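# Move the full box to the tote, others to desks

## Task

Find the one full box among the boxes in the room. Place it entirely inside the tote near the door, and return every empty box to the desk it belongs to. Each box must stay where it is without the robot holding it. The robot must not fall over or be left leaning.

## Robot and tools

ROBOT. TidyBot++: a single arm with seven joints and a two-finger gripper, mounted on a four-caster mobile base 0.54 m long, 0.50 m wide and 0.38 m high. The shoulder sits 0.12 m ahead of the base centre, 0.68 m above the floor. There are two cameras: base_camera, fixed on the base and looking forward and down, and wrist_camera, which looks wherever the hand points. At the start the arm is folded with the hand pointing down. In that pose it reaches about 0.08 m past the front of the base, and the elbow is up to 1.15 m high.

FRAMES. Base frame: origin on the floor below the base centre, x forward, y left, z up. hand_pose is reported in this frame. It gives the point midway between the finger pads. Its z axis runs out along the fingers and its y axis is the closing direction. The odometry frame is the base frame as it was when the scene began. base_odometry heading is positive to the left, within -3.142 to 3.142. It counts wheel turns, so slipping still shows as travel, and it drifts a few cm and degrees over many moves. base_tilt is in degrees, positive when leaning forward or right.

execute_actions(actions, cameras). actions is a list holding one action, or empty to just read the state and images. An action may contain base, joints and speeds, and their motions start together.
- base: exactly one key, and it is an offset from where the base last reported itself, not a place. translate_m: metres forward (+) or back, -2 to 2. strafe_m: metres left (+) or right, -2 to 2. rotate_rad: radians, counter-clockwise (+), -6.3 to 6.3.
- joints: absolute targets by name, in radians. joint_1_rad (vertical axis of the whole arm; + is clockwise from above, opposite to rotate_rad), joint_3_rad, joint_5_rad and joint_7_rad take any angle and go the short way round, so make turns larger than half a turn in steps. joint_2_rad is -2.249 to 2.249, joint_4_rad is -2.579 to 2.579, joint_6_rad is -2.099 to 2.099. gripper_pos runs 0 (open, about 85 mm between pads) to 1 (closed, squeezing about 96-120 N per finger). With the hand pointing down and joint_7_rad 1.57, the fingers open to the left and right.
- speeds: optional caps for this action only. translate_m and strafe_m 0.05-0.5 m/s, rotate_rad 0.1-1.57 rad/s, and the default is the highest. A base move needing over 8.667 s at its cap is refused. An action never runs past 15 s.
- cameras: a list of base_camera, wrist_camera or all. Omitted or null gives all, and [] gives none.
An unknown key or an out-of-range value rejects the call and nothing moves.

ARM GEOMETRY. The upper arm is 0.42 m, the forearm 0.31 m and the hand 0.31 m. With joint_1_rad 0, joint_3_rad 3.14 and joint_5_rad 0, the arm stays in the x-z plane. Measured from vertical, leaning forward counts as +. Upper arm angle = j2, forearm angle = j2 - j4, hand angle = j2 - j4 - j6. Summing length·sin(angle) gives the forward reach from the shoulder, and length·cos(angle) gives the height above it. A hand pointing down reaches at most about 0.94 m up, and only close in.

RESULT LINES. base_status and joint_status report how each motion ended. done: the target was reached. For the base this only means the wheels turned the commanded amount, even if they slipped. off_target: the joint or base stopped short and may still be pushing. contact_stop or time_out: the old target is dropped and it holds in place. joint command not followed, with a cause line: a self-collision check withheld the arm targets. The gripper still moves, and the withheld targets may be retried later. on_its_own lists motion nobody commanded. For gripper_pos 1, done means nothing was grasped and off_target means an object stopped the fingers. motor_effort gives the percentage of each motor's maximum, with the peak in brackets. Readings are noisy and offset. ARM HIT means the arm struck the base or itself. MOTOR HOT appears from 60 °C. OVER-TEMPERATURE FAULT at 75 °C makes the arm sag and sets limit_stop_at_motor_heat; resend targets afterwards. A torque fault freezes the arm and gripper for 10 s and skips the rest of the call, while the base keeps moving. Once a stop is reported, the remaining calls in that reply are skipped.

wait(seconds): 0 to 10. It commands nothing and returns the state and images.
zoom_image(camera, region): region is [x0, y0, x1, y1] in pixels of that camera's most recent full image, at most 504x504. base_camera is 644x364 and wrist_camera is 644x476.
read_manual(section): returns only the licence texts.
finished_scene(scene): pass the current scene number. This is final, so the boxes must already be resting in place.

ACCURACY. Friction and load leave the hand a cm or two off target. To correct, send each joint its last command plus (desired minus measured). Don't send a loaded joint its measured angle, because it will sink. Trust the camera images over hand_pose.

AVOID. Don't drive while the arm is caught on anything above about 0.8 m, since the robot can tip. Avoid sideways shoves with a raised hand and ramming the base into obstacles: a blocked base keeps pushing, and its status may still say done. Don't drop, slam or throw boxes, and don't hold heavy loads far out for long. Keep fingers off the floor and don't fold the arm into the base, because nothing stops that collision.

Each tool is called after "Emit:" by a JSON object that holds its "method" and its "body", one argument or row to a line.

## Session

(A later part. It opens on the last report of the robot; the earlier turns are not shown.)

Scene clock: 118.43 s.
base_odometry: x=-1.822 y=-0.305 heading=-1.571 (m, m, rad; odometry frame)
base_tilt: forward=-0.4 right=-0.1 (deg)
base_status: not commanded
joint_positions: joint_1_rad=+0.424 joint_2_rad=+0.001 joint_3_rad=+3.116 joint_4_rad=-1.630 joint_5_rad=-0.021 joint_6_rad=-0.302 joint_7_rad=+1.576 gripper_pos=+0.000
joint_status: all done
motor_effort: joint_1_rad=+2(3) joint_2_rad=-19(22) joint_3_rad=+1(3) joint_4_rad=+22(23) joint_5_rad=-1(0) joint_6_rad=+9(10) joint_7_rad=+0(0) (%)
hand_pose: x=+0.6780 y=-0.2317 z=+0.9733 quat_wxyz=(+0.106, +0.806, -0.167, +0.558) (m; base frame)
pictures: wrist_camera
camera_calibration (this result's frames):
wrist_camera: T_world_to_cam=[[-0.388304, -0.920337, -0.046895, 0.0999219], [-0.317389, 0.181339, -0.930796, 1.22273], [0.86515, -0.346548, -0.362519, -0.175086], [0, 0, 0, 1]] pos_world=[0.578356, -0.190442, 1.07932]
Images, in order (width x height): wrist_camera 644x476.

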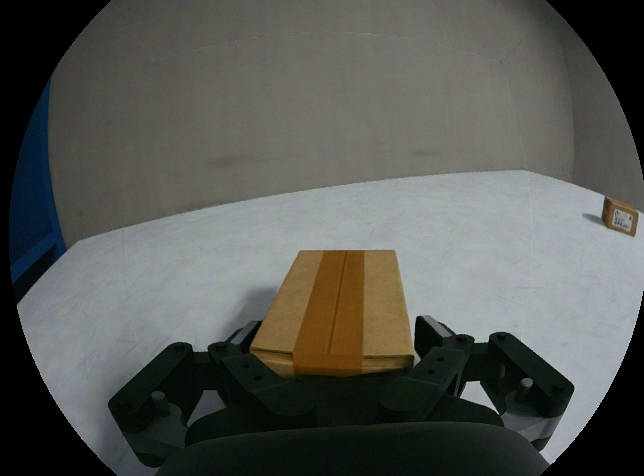

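Emit:
{"method": "execute_actions", "body": {
  "actions": [
    {"joints":{"joint_4_rad":-1.56,"joint_6_rad":-0.3}}
  ],
  "cameras": []
}}

Emit:
{"method": "execute_actions", "body": {
  "actions": [
    {"joints":{"joint_1_rad":0.43,"joint_2_rad":0.12,"joint_4_rad":-1.45}}
  ],
  "cameras": ["wrist_camera"]
}}

Scene clock: 119.53 s.
base_odometry: x=-1.822 y=-0.305 heading=-1.571 (m, m, rad; odometry frame)
base_tilt: forward=-0.5 right=-0.1 (deg)
base_status: not commanded
joint_positions: joint_1_rad=+0.424 joint_2_rad=+0.004 joint_3_rad=+3.116 joint_4_rad=-1.578 joint_5_rad=-0.021 joint_6_rad=-0.302 joint_7_rad=+1.576 gripper_pos=+0.000
joint_status: all done
motor_effort: joint_1_rad=+1(1) joint_2_rad=-21(21) joint_3_rad=+1(1) joint_4_rad=+22(22) joint_5_rad=-1(1) joint_6_rad=+9(10) joint_7_rad=+0(0) (%)
hand_pose: x=+0.6844 y=-0.2345 z=+1.0033 quat_wxyz=(+0.110, +0.792, -0.164, +0.578) (m; base frame)
pictures: none
No camera images: the call's "cameras" was empty. Leave "cameras" out to get every camera's image.

Scene clock: 120.47 s.
base_odometry: x=-1.822 y=-0.305 heading=-1.571 (m, m, rad; odometry frame)
base_tilt: forward=-0.4 right=-0.1 (deg)
base_status: not commanded
joint_positions: joint_1_rad=+0.425 joint_2_rad=+0.107 joint_3_rad=+3.116 joint_4_rad=-1.463 joint_5_rad=-0.021 joint_6_rad=-0.302 joint_7_rad=+1.576 gripper_pos=+0.000
joint_status: all done
motor_effort: joint_1_rad=+1(1) joint_2_rad=-23(25) joint_3_rad=+0(3) joint_4_rad=+22(22) joint_5_rad=-1(2) joint_6_rad=+8(9) joint_7_rad=+0(1) (%)
hand_pose: x=+0.7246 y=-0.2528 z=+1.0081 quat_wxyz=(+0.110, +0.788, -0.164, +0.583) (m; base frame)
pictures: wrist_camera
camera_calibration (this result's frames):
wrist_camera: T_world_to_cam=[[-0.386267, -0.921056, -0.0495366, 0.101258], [-0.263292, 0.16157, -0.95109, 1.24999], [0.884011, -0.354332, -0.304915, -0.283769], [0, 0, 0, 1]] pos_world=[0.61908, -0.209245, 1.10735]
Images, in order (width x height): wrist_camera 644x476.

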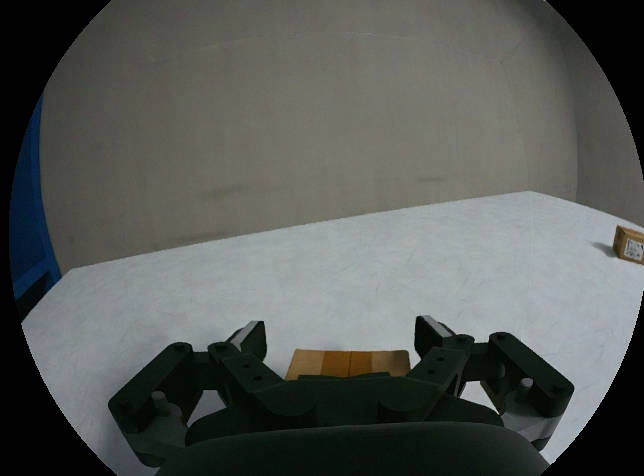

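Emit:
{"method": "execute_actions", "body": {
  "actions": [
    {"joints":{"gripper_pos":1}}
  ],
  "cameras": []
}}

Emit:
{"method": "execute_actions", "body": {
  "actions": [
    {"joints":{"joint_4_rad":-1.31}}
  ],
  "cameras": ["wrist_camera"]
}}

Scene clock: 121.73 s.
base_odometry: x=-1.822 y=-0.305 heading=-1.571 (m, m, rad; odometry frame)
base_tilt: forward=-0.4 right=-0.1 (deg)
base_status: not commanded
joint_positions: joint_1_rad=+0.428 joint_2_rad=+0.107 joint_3_rad=+3.116 joint_4_rad=-1.460 joint_5_rad=-0.021 joint_6_rad=-0.301 joint_7_rad=+1.576 gripper_pos=+0.365
joint_status: gripper_pos off_target (ended at +0.365, target +1.000)
motor_effort: joint_1_rad=+0(1) joint_2_rad=-23(23) joint_3_rad=+0(2) joint_4_rad=+21(22) joint_5_rad=-2(1) joint_6_rad=+9(9) joint_7_rad=+0(0) (%)
hand_pose: x=+0.7239 y=-0.2553 z=+1.0106 quat_wxyz=(+0.111, +0.787, -0.166, +0.584) (m; base frame)
pictures: none
No camera images: the call's "cameras" was empty. Leave "cameras" out to get every camera's image.

Scene clock: 122.80 s.
base_odometry: x=-1.822 y=-0.305 heading=-1.571 (m, m, rad; odometry frame)
base_tilt: forward=-0.4 right=-0.1 (deg)
base_status: not commanded
joint_positions: joint_1_rad=+0.428 joint_2_rad=+0.133 joint_3_rad=+3.116 joint_4_rad=-1.344 joint_5_rad=-0.021 joint_6_rad=-0.301 joint_7_rad=+1.576 gripper_pos=+0.366
joint_status: all done
motor_effort: joint_1_rad=+1(0) joint_2_rad=-28(30) joint_3_rad=+0(0) joint_4_rad=+25(27) joint_5_rad=-1(2) joint_6_rad=+11(12) joint_7_rad=+0(0) (%)
hand_pose: x=+0.7390 y=-0.2623 z=+1.0643 quat_wxyz=(+0.118, +0.760, -0.160, +0.619) (m; base frame)
pictures: wrist_camera
camera_calibration (this result's frames):
wrist_camera: T_world_to_cam=[[-0.385897, -0.921197, -0.0498028, 0.100895], [-0.179163, 0.127791, -0.975485, 1.26371], [0.904977, -0.367513, -0.214359, -0.398105], [0, 0, 0, 1]] pos_world=[0.625622, -0.214855, 1.15242]
Images, in order (width x height): wrist_camera 644x476.

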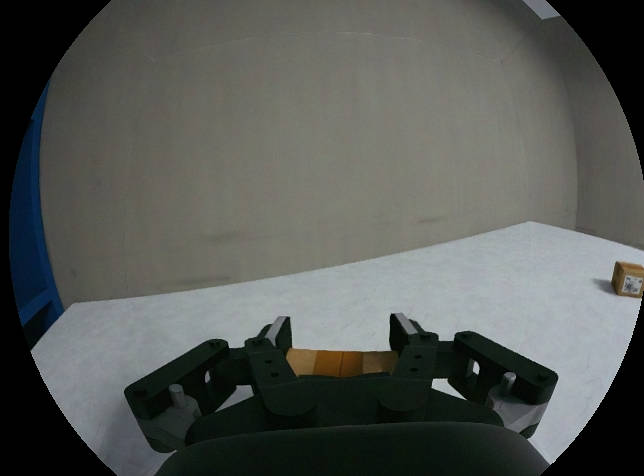

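Emit:
{"method": "execute_actions", "body": {
  "actions": [
    {"joints":{"joint_4_rad":-1.15}}
  ],
  "cameras": []
}}

Emit:
{"method": "execute_actions", "body": {
  "actions": [
    {"base":{"translate_m":-0.5},"speeds":{"translate_m":0.35}}
  ],
  "cameras": []
}}

Emit:
{"method": "execute_actions", "body": {
  "actions": [
    {"base":{"strafe_m":-0.3},"joints":{"joint_1_rad":0.0,"joint_2_rad":-0.3,"joint_4_rad":-1.9,"joint_6_rad":-0.3}}
  ],
  "cameras": []
}}

Emit:
{"method": "execute_actions", "body": {
  "actions": [
    {"base":{"translate_m":-1.55}}
  ],
  "cameras": []
}}

Emit:
{"method": "execute_actions", "body": {
  "actions": [
    {"base":{"rotate_rad":1.571}}
  ]
}}

Scene clock: 124.47 s.
base_odometry: x=-1.822 y=-0.305 heading=-1.571 (m, m, rad; odometry frame)
base_tilt: forward=-0.4 right=-0.1 (deg)
base_status: not commanded
joint_positions: joint_1_rad=+0.428 joint_2_rad=+0.132 joint_3_rad=+3.116 joint_4_rad=-1.179 joint_5_rad=-0.021 joint_6_rad=-0.301 joint_7_rad=+1.576 gripper_pos=+0.366
joint_status: all done
motor_effort: joint_1_rad=+1(0) joint_2_rad=-27(30) joint_3_rad=+0(0) joint_4_rad=+25(28) joint_5_rad=-1(2) joint_6_rad=+12(12) joint_7_rad=+0(0) (%)
hand_pose: x=+0.7357 y=-0.2612 z=+1.1671 quat_wxyz=(+0.130, +0.706, -0.149, +0.680) (m; base frame)
pictures: none
No camera images: the call's "cameras" was empty. Leave "cameras" out to get every camera's image.

Scene clock: 127.07 s.
base_odometry: x=-1.821 y=+0.195 heading=-1.571 (m, m, rad; odometry frame)
base_tilt: forward=-0.5 right=-0.1 (deg)
base_status: done
joint_positions: joint_1_rad=+0.429 joint_2_rad=+0.134 joint_3_rad=+3.116 joint_4_rad=-1.179 joint_5_rad=-0.021 joint_6_rad=-0.301 joint_7_rad=+1.576 gripper_pos=+0.366
joint_status: not commanded
motor_effort: joint_1_rad=+0(3) joint_2_rad=-27(31) joint_3_rad=+0(2) joint_4_rad=+25(26) joint_5_rad=-1(2) joint_6_rad=+11(12) joint_7_rad=+0(0) (%)
hand_pose: x=+0.7367 y=-0.2622 z=+1.1654 quat_wxyz=(+0.130, +0.707, -0.149, +0.679) (m; base frame)
pictures: none
No camera images: the call's "cameras" was empty. Leave "cameras" out to get every camera's image.

Scene clock: 129.10 s.
base_odometry: x=-2.122 y=+0.195 heading=-1.572 (m, m, rad; odometry frame)
base_tilt: forward=-0.4 right=-0.1 (deg)
base_status: done
joint_positions: joint_1_rad=+0.015 joint_2_rad=-0.280 joint_3_rad=+3.116 joint_4_rad=-1.896 joint_5_rad=-0.021 joint_6_rad=-0.301 joint_7_rad=+1.576 gripper_pos=+0.366
joint_status: all done
motor_effort: joint_1_rad=+2(4) joint_2_rad=-13(29) joint_3_rad=+1(3) joint_4_rad=+26(26) joint_5_rad=-1(1) joint_6_rad=+11(12) joint_7_rad=+0(0) (%)
hand_pose: x=+0.6092 y=+0.0099 z=+0.9665 quat_wxyz=(-0.007, +0.818, +0.002, +0.575) (m; base frame)
pictures: none
No camera images: the call's "cameras" was empty. Leave "cameras" out to get every camera's image.

Scene clock: 133.57 s.
base_odometry: x=-2.121 y=+1.746 heading=-1.572 (m, m, rad; odometry frame)
base_tilt: forward=-0.4 right=-0.1 (deg)
base_status: done
joint_positions: joint_1_rad=+0.015 joint_2_rad=-0.289 joint_3_rad=+3.116 joint_4_rad=-1.897 joint_5_rad=-0.021 joint_6_rad=-0.301 joint_7_rad=+1.576 gripper_pos=+0.366
joint_status: not commanded
motor_effort: joint_1_rad=+1(0) joint_2_rad=-13(17) joint_3_rad=+1(1) joint_4_rad=+26(26) joint_5_rad=-2(2) joint_6_rad=+11(11) joint_7_rad=+0(0) (%)
hand_pose: x=+0.6066 y=+0.0101 z=+0.9702 quat_wxyz=(-0.007, +0.816, +0.002, +0.578) (m; base frame)
pictures: none
No camera images: the call's "cameras" was empty. Leave "cameras" out to get every camera's image.

Scene clock: 135.90 s.
base_odometry: x=-2.121 y=+1.746 heading=+0.000 (m, m, rad; odometry frame)
base_tilt: forward=-0.4 right=-0.1 (deg)
base_status: done
joint_positions: joint_1_rad=+0.005 joint_2_rad=-0.289 joint_3_rad=+3.116 joint_4_rad=-1.897 joint_5_rad=-0.021 joint_6_rad=-0.301 joint_7_rad=+1.576 gripper_pos=+0.366
joint_status: not commanded
motor_effort: joint_1_rad=+1(0) joint_2_rad=-13(14) joint_3_rad=+1(4) joint_4_rad=+25(25) joint_5_rad=-1(1) joint_6_rad=+11(11) joint_7_rad=+0(0) (%)
hand_pose: x=+0.6065 y=+0.0153 z=+0.9702 quat_wxyz=(-0.010, +0.816, +0.006, +0.578) (m; base frame)
pictures: base_camera, wrist_camera
camera_calibration (this result's frames):
wrist_camera: T_world_to_cam=[[0.0205245, -0.999011, -0.0394411, 0.0454101], [-0.340988, 0.0300894, -0.939586, 1.17753], [0.939844, 0.0327335, -0.340033, -0.101629], [0, 0, 0, 1]] pos_world=[0.496107, 0.0132606, 1.07363]
Images, in order (width x height): base_camera 644x364, wrist_camera 644x476.

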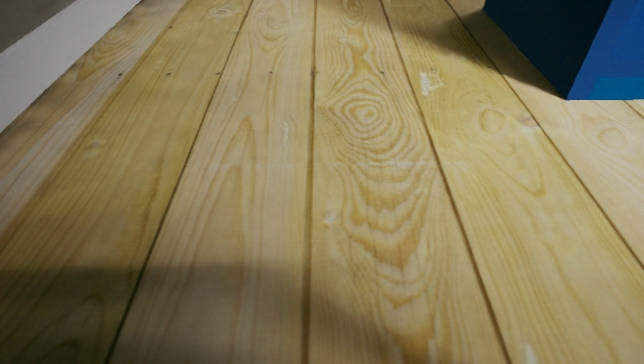

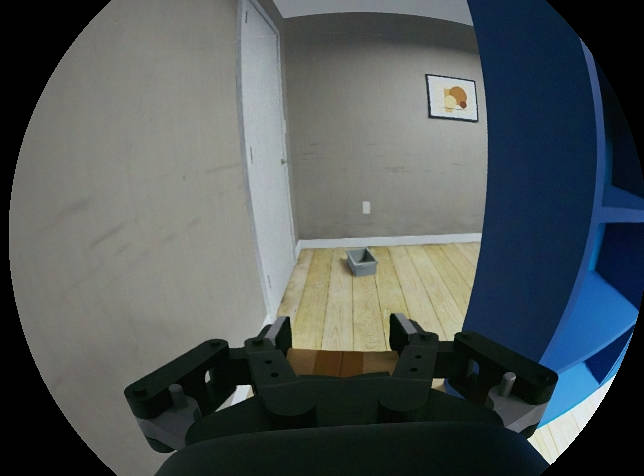

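Emit:
{"method": "execute_actions", "body": {
  "actions": [
    {"base":{"translate_m":1.7},"joints":{"joint_6_rad":-1.2}}
  ]
}}

Scene clock: 140.83 s.
base_odometry: x=-0.421 y=+1.746 heading=+0.000 (m, m, rad; odometry frame)
base_tilt: forward=-0.4 right=-0.1 (deg)
base_status: done
joint_positions: joint_1_rad=+0.005 joint_2_rad=-0.293 joint_3_rad=+3.116 joint_4_rad=-1.903 joint_5_rad=-0.021 joint_6_rad=-1.206 joint_7_rad=+1.576 gripper_pos=+0.366
joint_status: all done
motor_effort: joint_1_rad=+1(0) joint_2_rad=-9(13) joint_3_rad=+1(2) joint_4_rad=+20(26) joint_5_rad=-2(1) joint_6_rad=+4(12) joint_7_rad=+0(0) (%)
hand_pose: x=+0.4107 y=+0.0142 z=+0.7773 quat_wxyz=(-0.008, +0.987, +0.011, +0.162) (m; base frame)
pictures: base_camera, wrist_camera
camera_calibration (this result's frames):
wrist_camera: T_world_to_cam=[[-0.0000870143, -0.999536, -0.0304552, 0.0421729], [-0.9506, 0.00953658, -0.310273, 0.691065], [0.31042, 0.0289237, -0.950159, 0.74962], [0, 0, 0, 1]] pos_world=[0.424233, 0.0138812, 0.927962]
Images, in order (width x height): base_camera 644x364, wrist_camera 644x476.

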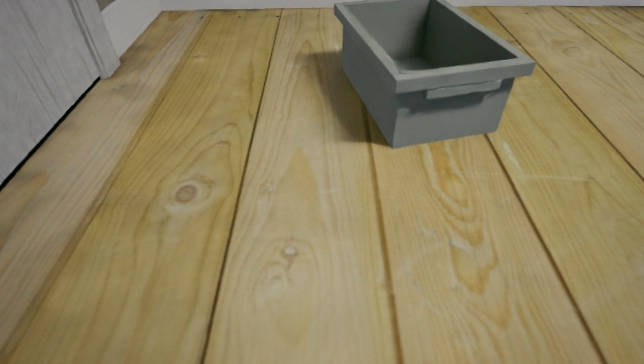

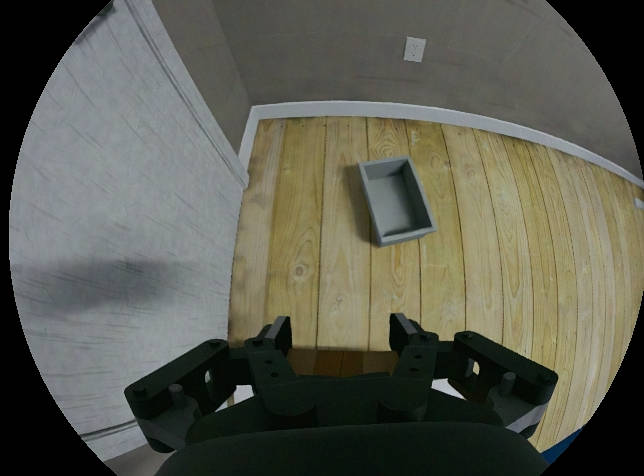

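Emit:
{"method": "execute_actions", "body": {
  "actions": [
    {"base":{"strafe_m":-0.24},"joints":{"joint_1_rad":-0.13,"joint_2_rad":0.6,"joint_4_rad":-1.4,"joint_6_rad":-0.5}}
  ],
  "cameras": []
}}

Emit:
{"method": "execute_actions", "body": {
  "actions": [
    {"base":{"translate_m":-0.11},"joints":{"joint_2_rad":1.45,"joint_4_rad":-0.9,"joint_6_rad":-0.15},"speeds":{"translate_m":0.2}}
  ]
}}

Scene clock: 144.57 s.
base_odometry: x=-0.421 y=+1.506 heading=+0.000 (m, m, rad; odometry frame)
base_tilt: forward=-0.4 right=+0.0 (deg)
base_status: done
joint_positions: joint_1_rad=-0.117 joint_2_rad=+0.616 joint_3_rad=+3.116 joint_4_rad=-1.436 joint_5_rad=-0.021 joint_6_rad=-0.529 joint_7_rad=+1.576 gripper_pos=+0.366
joint_status: all done
motor_effort: joint_1_rad=+1(1) joint_2_rad=-40(42) joint_3_rad=-1(3) joint_4_rad=+20(21) joint_5_rad=-1(2) joint_6_rad=+6(6) joint_7_rad=+0(0) (%)
hand_pose: x=+0.7986 y=+0.1006 z=+0.6167 quat_wxyz=(-0.033, +0.959, +0.060, +0.275) (m; base frame)
pictures: none
No camera images: the call's "cameras" was empty. Leave "cameras" out to get every camera's image.

Scene clock: 146.93 s.
base_odometry: x=-0.531 y=+1.505 heading=+0.000 (m, m, rad; odometry frame)
base_tilt: forward=-0.4 right=-0.1 (deg)
base_status: done
joint_positions: joint_1_rad=-0.117 joint_2_rad=+1.467 joint_3_rad=+3.116 joint_4_rad=-0.931 joint_5_rad=-0.021 joint_6_rad=-0.180 joint_7_rad=+1.576 gripper_pos=+0.366
joint_status: all done
motor_effort: joint_1_rad=+1(0) joint_2_rad=-50(54) joint_3_rad=-1(1) joint_4_rad=+16(19) joint_5_rad=+0(2) joint_6_rad=+6(7) joint_7_rad=+0(0) (%)
hand_pose: x=+0.9090 y=+0.1097 z=+0.2313 quat_wxyz=(-0.033, +0.959, +0.047, +0.276) (m; base frame)
pictures: base_camera, wrist_camera
camera_calibration (this result's frames):
wrist_camera: T_world_to_cam=[[0.0891674, -0.994141, -0.0610907, 0.046472], [-0.850496, -0.0440752, -0.524131, 0.958769], [0.518368, 0.0986928, -0.849443, -0.146576], [0, 0, 0, 1]] pos_world=[0.887266, 0.102924, 0.380853]
Images, in order (width x height): base_camera 644x364, wrist_camera 644x476.

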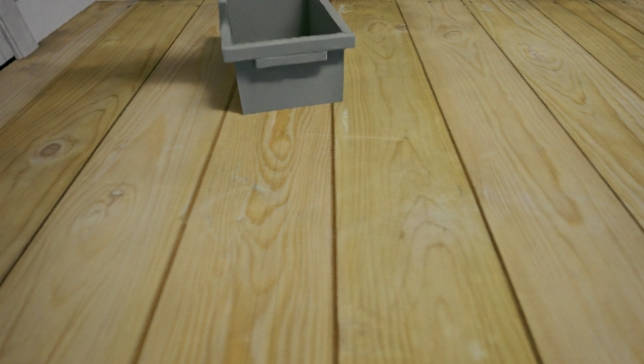

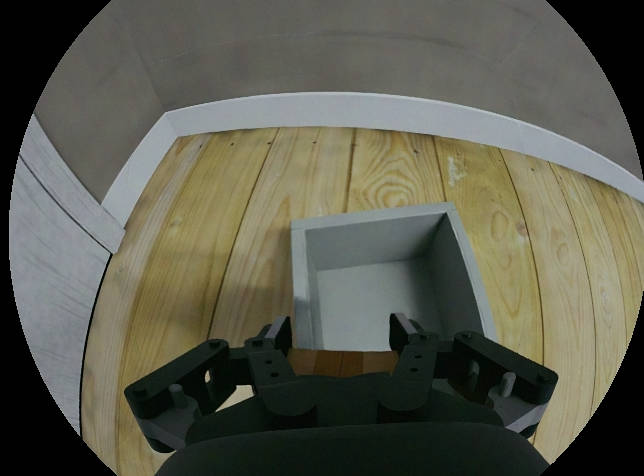

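Emit:
{"method": "execute_actions", "body": {
  "actions": [
    {"base":{"strafe_m":-0.035},"speeds":{"strafe_m":0.1}}
  ],
  "cameras": []
}}

Emit:
{"method": "execute_actions", "body": {
  "actions": [
    {"joints":{"joint_2_rad":1.56,"joint_6_rad":-0.08}}
  ]
}}

Scene clock: 148.33 s.
base_odometry: x=-0.531 y=+1.470 heading=+0.000 (m, m, rad; odometry frame)
base_tilt: forward=-0.4 right=-0.1 (deg)
base_status: done
joint_positions: joint_1_rad=-0.123 joint_2_rad=+1.467 joint_3_rad=+3.116 joint_4_rad=-0.931 joint_5_rad=-0.021 joint_6_rad=-0.180 joint_7_rad=+1.576 gripper_pos=+0.366
joint_status: not commanded
motor_effort: joint_1_rad=+1(2) joint_2_rad=-50(52) joint_3_rad=-1(3) joint_4_rad=+16(16) joint_5_rad=-1(2) joint_6_rad=+6(6) joint_7_rad=+0(0) (%)
hand_pose: x=+0.9085 y=+0.1139 z=+0.2314 quat_wxyz=(-0.034, +0.959, +0.050, +0.276) (m; base frame)
pictures: none
No camera images: the call's "cameras" was empty. Leave "cameras" out to get every camera's image.

Scene clock: 149.77 s.
base_odometry: x=-0.531 y=+1.470 heading=+0.000 (m, m, rad; odometry frame)
base_tilt: forward=-0.4 right=+0.0 (deg)
base_status: not commanded
joint_positions: joint_1_rad=-0.123 joint_2_rad=+1.580 joint_3_rad=+3.116 joint_4_rad=-0.924 joint_5_rad=-0.021 joint_6_rad=-0.109 joint_7_rad=+1.576 gripper_pos=+0.366
joint_status: all done
motor_effort: joint_1_rad=+1(0) joint_2_rad=-49(55) joint_3_rad=-1(1) joint_4_rad=+14(16) joint_5_rad=-1(1) joint_6_rad=+6(7) joint_7_rad=+0(0) (%)
hand_pose: x=+0.8765 y=+0.1092 z=+0.1574 quat_wxyz=(-0.032, +0.964, +0.048, +0.260) (m; base frame)
pictures: base_camera, wrist_camera
camera_calibration (this result's frames):
wrist_camera: T_world_to_cam=[[0.0893795, -0.99425, -0.0589749, 0.0437649], [-0.867755, -0.0486702, -0.494603, 0.90333], [0.488889, 0.0953832, -0.867116, -0.163447], [0, 0, 0, 1]] pos_world=[0.859865, 0.103069, 0.307644]
Images, in order (width x height): base_camera 644x364, wrist_camera 644x476.

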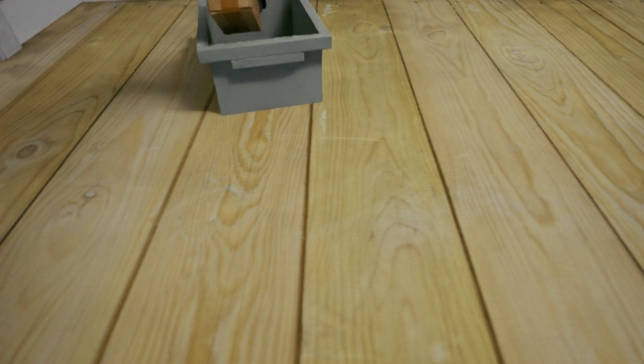

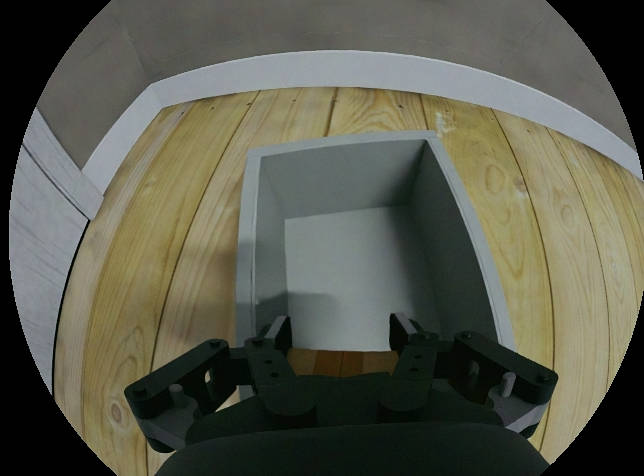

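Emit:
{"method": "execute_actions", "body": {
  "actions": [
    {"base":{"translate_m":0.05},"joints":{"joint_1_rad":-0.115},"speeds":{"translate_m":0.08}}
  ],
  "cameras": []
}}

Emit:
{"method": "execute_actions", "body": {
  "actions": [
    {"joints":{"joint_2_rad":1.61,"joint_6_rad":-0.05}}
  ]
}}

Emit:
{"method": "execute_actions", "body": {
  "actions": [
    {"joints":{"gripper_pos":0.15}}
  ],
  "cameras": []
}}

Emit:
{"method": "execute_actions", "body": {
  "actions": [
    {"joints":{"joint_2_rad":1.2}}
  ]
}}

Scene clock: 151.40 s.
base_odometry: x=-0.481 y=+1.470 heading=+0.000 (m, m, rad; odometry frame)
base_tilt: forward=-0.4 right=-0.1 (deg)
base_status: done
joint_positions: joint_1_rad=-0.121 joint_2_rad=+1.580 joint_3_rad=+3.116 joint_4_rad=-0.923 joint_5_rad=-0.021 joint_6_rad=-0.108 joint_7_rad=+1.576 gripper_pos=+0.366
joint_status: all done
motor_effort: joint_1_rad=+1(2) joint_2_rad=-49(51) joint_3_rad=-1(1) joint_4_rad=+14(15) joint_5_rad=-1(2) joint_6_rad=+6(7) joint_7_rad=+0(0) (%)
hand_pose: x=+0.8776 y=+0.1083 z=+0.1581 quat_wxyz=(-0.032, +0.964, +0.048, +0.261) (m; base frame)
pictures: none
No camera images: the call's "cameras" was empty. Leave "cameras" out to get every camera's image.

Scene clock: 152.30 s.
base_odometry: x=-0.481 y=+1.470 heading=+0.000 (m, m, rad; odometry frame)
base_tilt: forward=-0.4 right=-0.1 (deg)
base_status: not commanded
joint_positions: joint_1_rad=-0.121 joint_2_rad=+1.627 joint_3_rad=+3.116 joint_4_rad=-0.923 joint_5_rad=-0.021 joint_6_rad=-0.078 joint_7_rad=+1.576 gripper_pos=+0.366
joint_status: all done
motor_effort: joint_1_rad=+1(0) joint_2_rad=-49(51) joint_3_rad=-1(1) joint_4_rad=+14(14) joint_5_rad=-1(2) joint_6_rad=+6(6) joint_7_rad=+0(0) (%)
hand_pose: x=+0.8603 y=+0.1058 z=+0.1269 quat_wxyz=(-0.031, +0.966, +0.047, +0.253) (m; base frame)
pictures: base_camera, wrist_camera
camera_calibration (this result's frames):
wrist_camera: T_world_to_cam=[[0.0860121, -0.994611, -0.0578948, 0.0429078], [-0.875166, -0.0476572, -0.481469, 0.87863], [0.476115, 0.0920797, -0.874549, -0.169402], [0, 0, 0, 1]] pos_world=[0.845912, 0.100148, 0.277368]
Images, in order (width x height): base_camera 644x364, wrist_camera 644x476.

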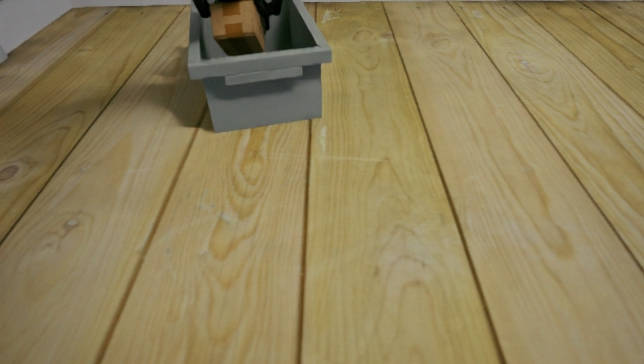

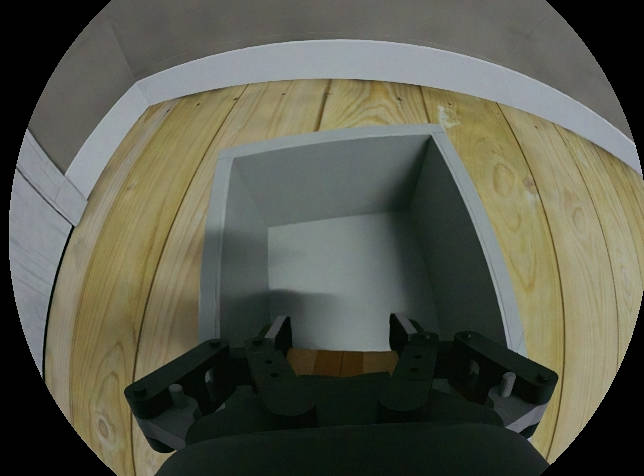

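Scene clock: 153.43 s.
base_odometry: x=-0.481 y=+1.470 heading=+0.000 (m, m, rad; odometry frame)
base_tilt: forward=-0.4 right=-0.1 (deg)
base_status: not commanded
joint_positions: joint_1_rad=-0.121 joint_2_rad=+1.616 joint_3_rad=+3.116 joint_4_rad=-0.921 joint_5_rad=-0.021 joint_6_rad=-0.074 joint_7_rad=+1.576 gripper_pos=+0.150
joint_status: all done
motor_effort: joint_1_rad=+1(0) joint_2_rad=-45(49) joint_3_rad=-1(1) joint_4_rad=+13(14) joint_5_rad=-1(1) joint_6_rad=+5(6) joint_7_rad=+0(0) (%)
hand_pose: x=+0.8680 y=+0.1067 z=+0.1361 quat_wxyz=(-0.031, +0.964, +0.047, +0.260) (m; base frame)
pictures: none
No camera images: the call's "cameras" was empty. Leave "cameras" out to get every camera's image.

Scene clock: 155.37 s.
base_odometry: x=-0.481 y=+1.470 heading=+0.000 (m, m, rad; odometry frame)
base_tilt: forward=-0.4 right=-0.1 (deg)
base_status: not commanded
joint_positions: joint_1_rad=-0.121 joint_2_rad=+1.203 joint_3_rad=+3.116 joint_4_rad=-0.905 joint_5_rad=-0.021 joint_6_rad=-0.066 joint_7_rad=+1.576 gripper_pos=+0.150
joint_status: all done
motor_effort: joint_1_rad=+1(1) joint_2_rad=-50(53) joint_3_rad=-1(1) joint_4_rad=+19(20) joint_5_rad=-1(1) joint_6_rad=+8(8) joint_7_rad=+0(0) (%)
hand_pose: x=+1.0295 y=+0.1262 z=+0.4966 quat_wxyz=(-0.045, +0.884, +0.046, +0.463) (m; base frame)
pictures: base_camera, wrist_camera
camera_calibration (this result's frames):
wrist_camera: T_world_to_cam=[[0.11382, -0.991199, -0.0675962, 0.0457506], [-0.577274, -0.0106076, -0.816482, 1.06072], [0.808579, 0.131954, -0.5734, -0.425336], [0, 0, 0, 1]] pos_world=[0.951038, 0.112724, 0.625265]
Images, in order (width x height): base_camera 644x364, wrist_camera 644x476.

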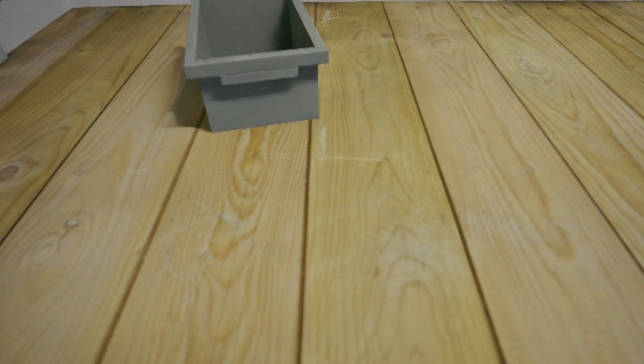

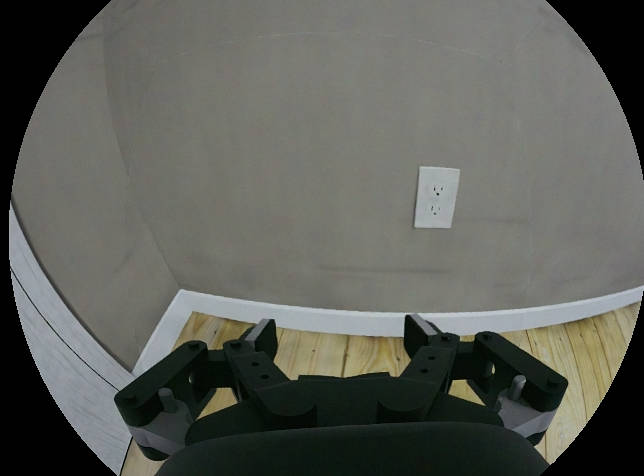

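Emit:
{"method": "execute_actions", "body": {
  "actions": [
    {"joints":{"joint_2_rad":0.9,"joint_4_rad":-1.2,"joint_6_rad":-1.0,"gripper_pos":0}}
  ]
}}

Scene clock: 156.93 s.
base_odometry: x=-0.481 y=+1.470 heading=+0.000 (m, m, rad; odometry frame)
base_tilt: forward=-0.4 right=-0.1 (deg)
base_status: not commanded
joint_positions: joint_1_rad=-0.121 joint_2_rad=+0.903 joint_3_rad=+3.116 joint_4_rad=-1.180 joint_5_rad=-0.021 joint_6_rad=-0.987 joint_7_rad=+1.576 gripper_pos=+0.000
joint_status: all done
motor_effort: joint_1_rad=+0(1) joint_2_rad=-41(52) joint_3_rad=-1(1) joint_4_rad=+15(20) joint_5_rad=-1(1) joint_6_rad=+1(8) joint_7_rad=+0(0) (%)
hand_pose: x=+0.7378 y=+0.0969 z=+0.4783 quat_wxyz=(-0.022, +0.997, +0.066, +0.034) (m; base frame)
pictures: base_camera, wrist_camera
camera_calibration (this result's frames):
wrist_camera: T_world_to_cam=[[0.103825, -0.993323, -0.050296, 0.0479905], [-0.993074, -0.100737, -0.060469, 0.831013], [0.0549986, 0.0562258, -0.996902, 0.569789], [0, 0, 0, 1]] pos_world=[0.788937, 0.0993467, 0.620688]
Images, in order (width x height): base_camera 644x364, wrist_camera 644x476.

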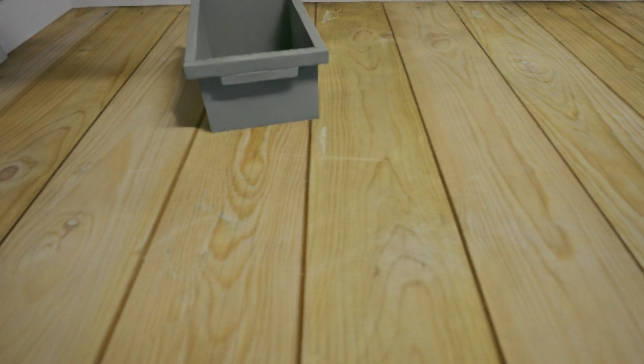

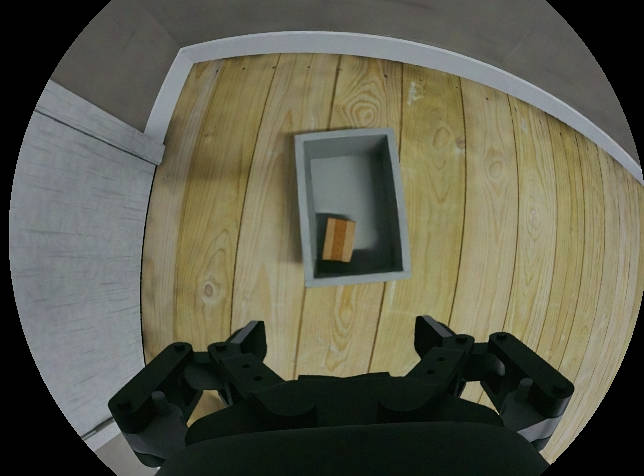

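Emit:
{"method": "finished_scene", "body": {
  "scene": 1
}}

The scene is finished: the task was done.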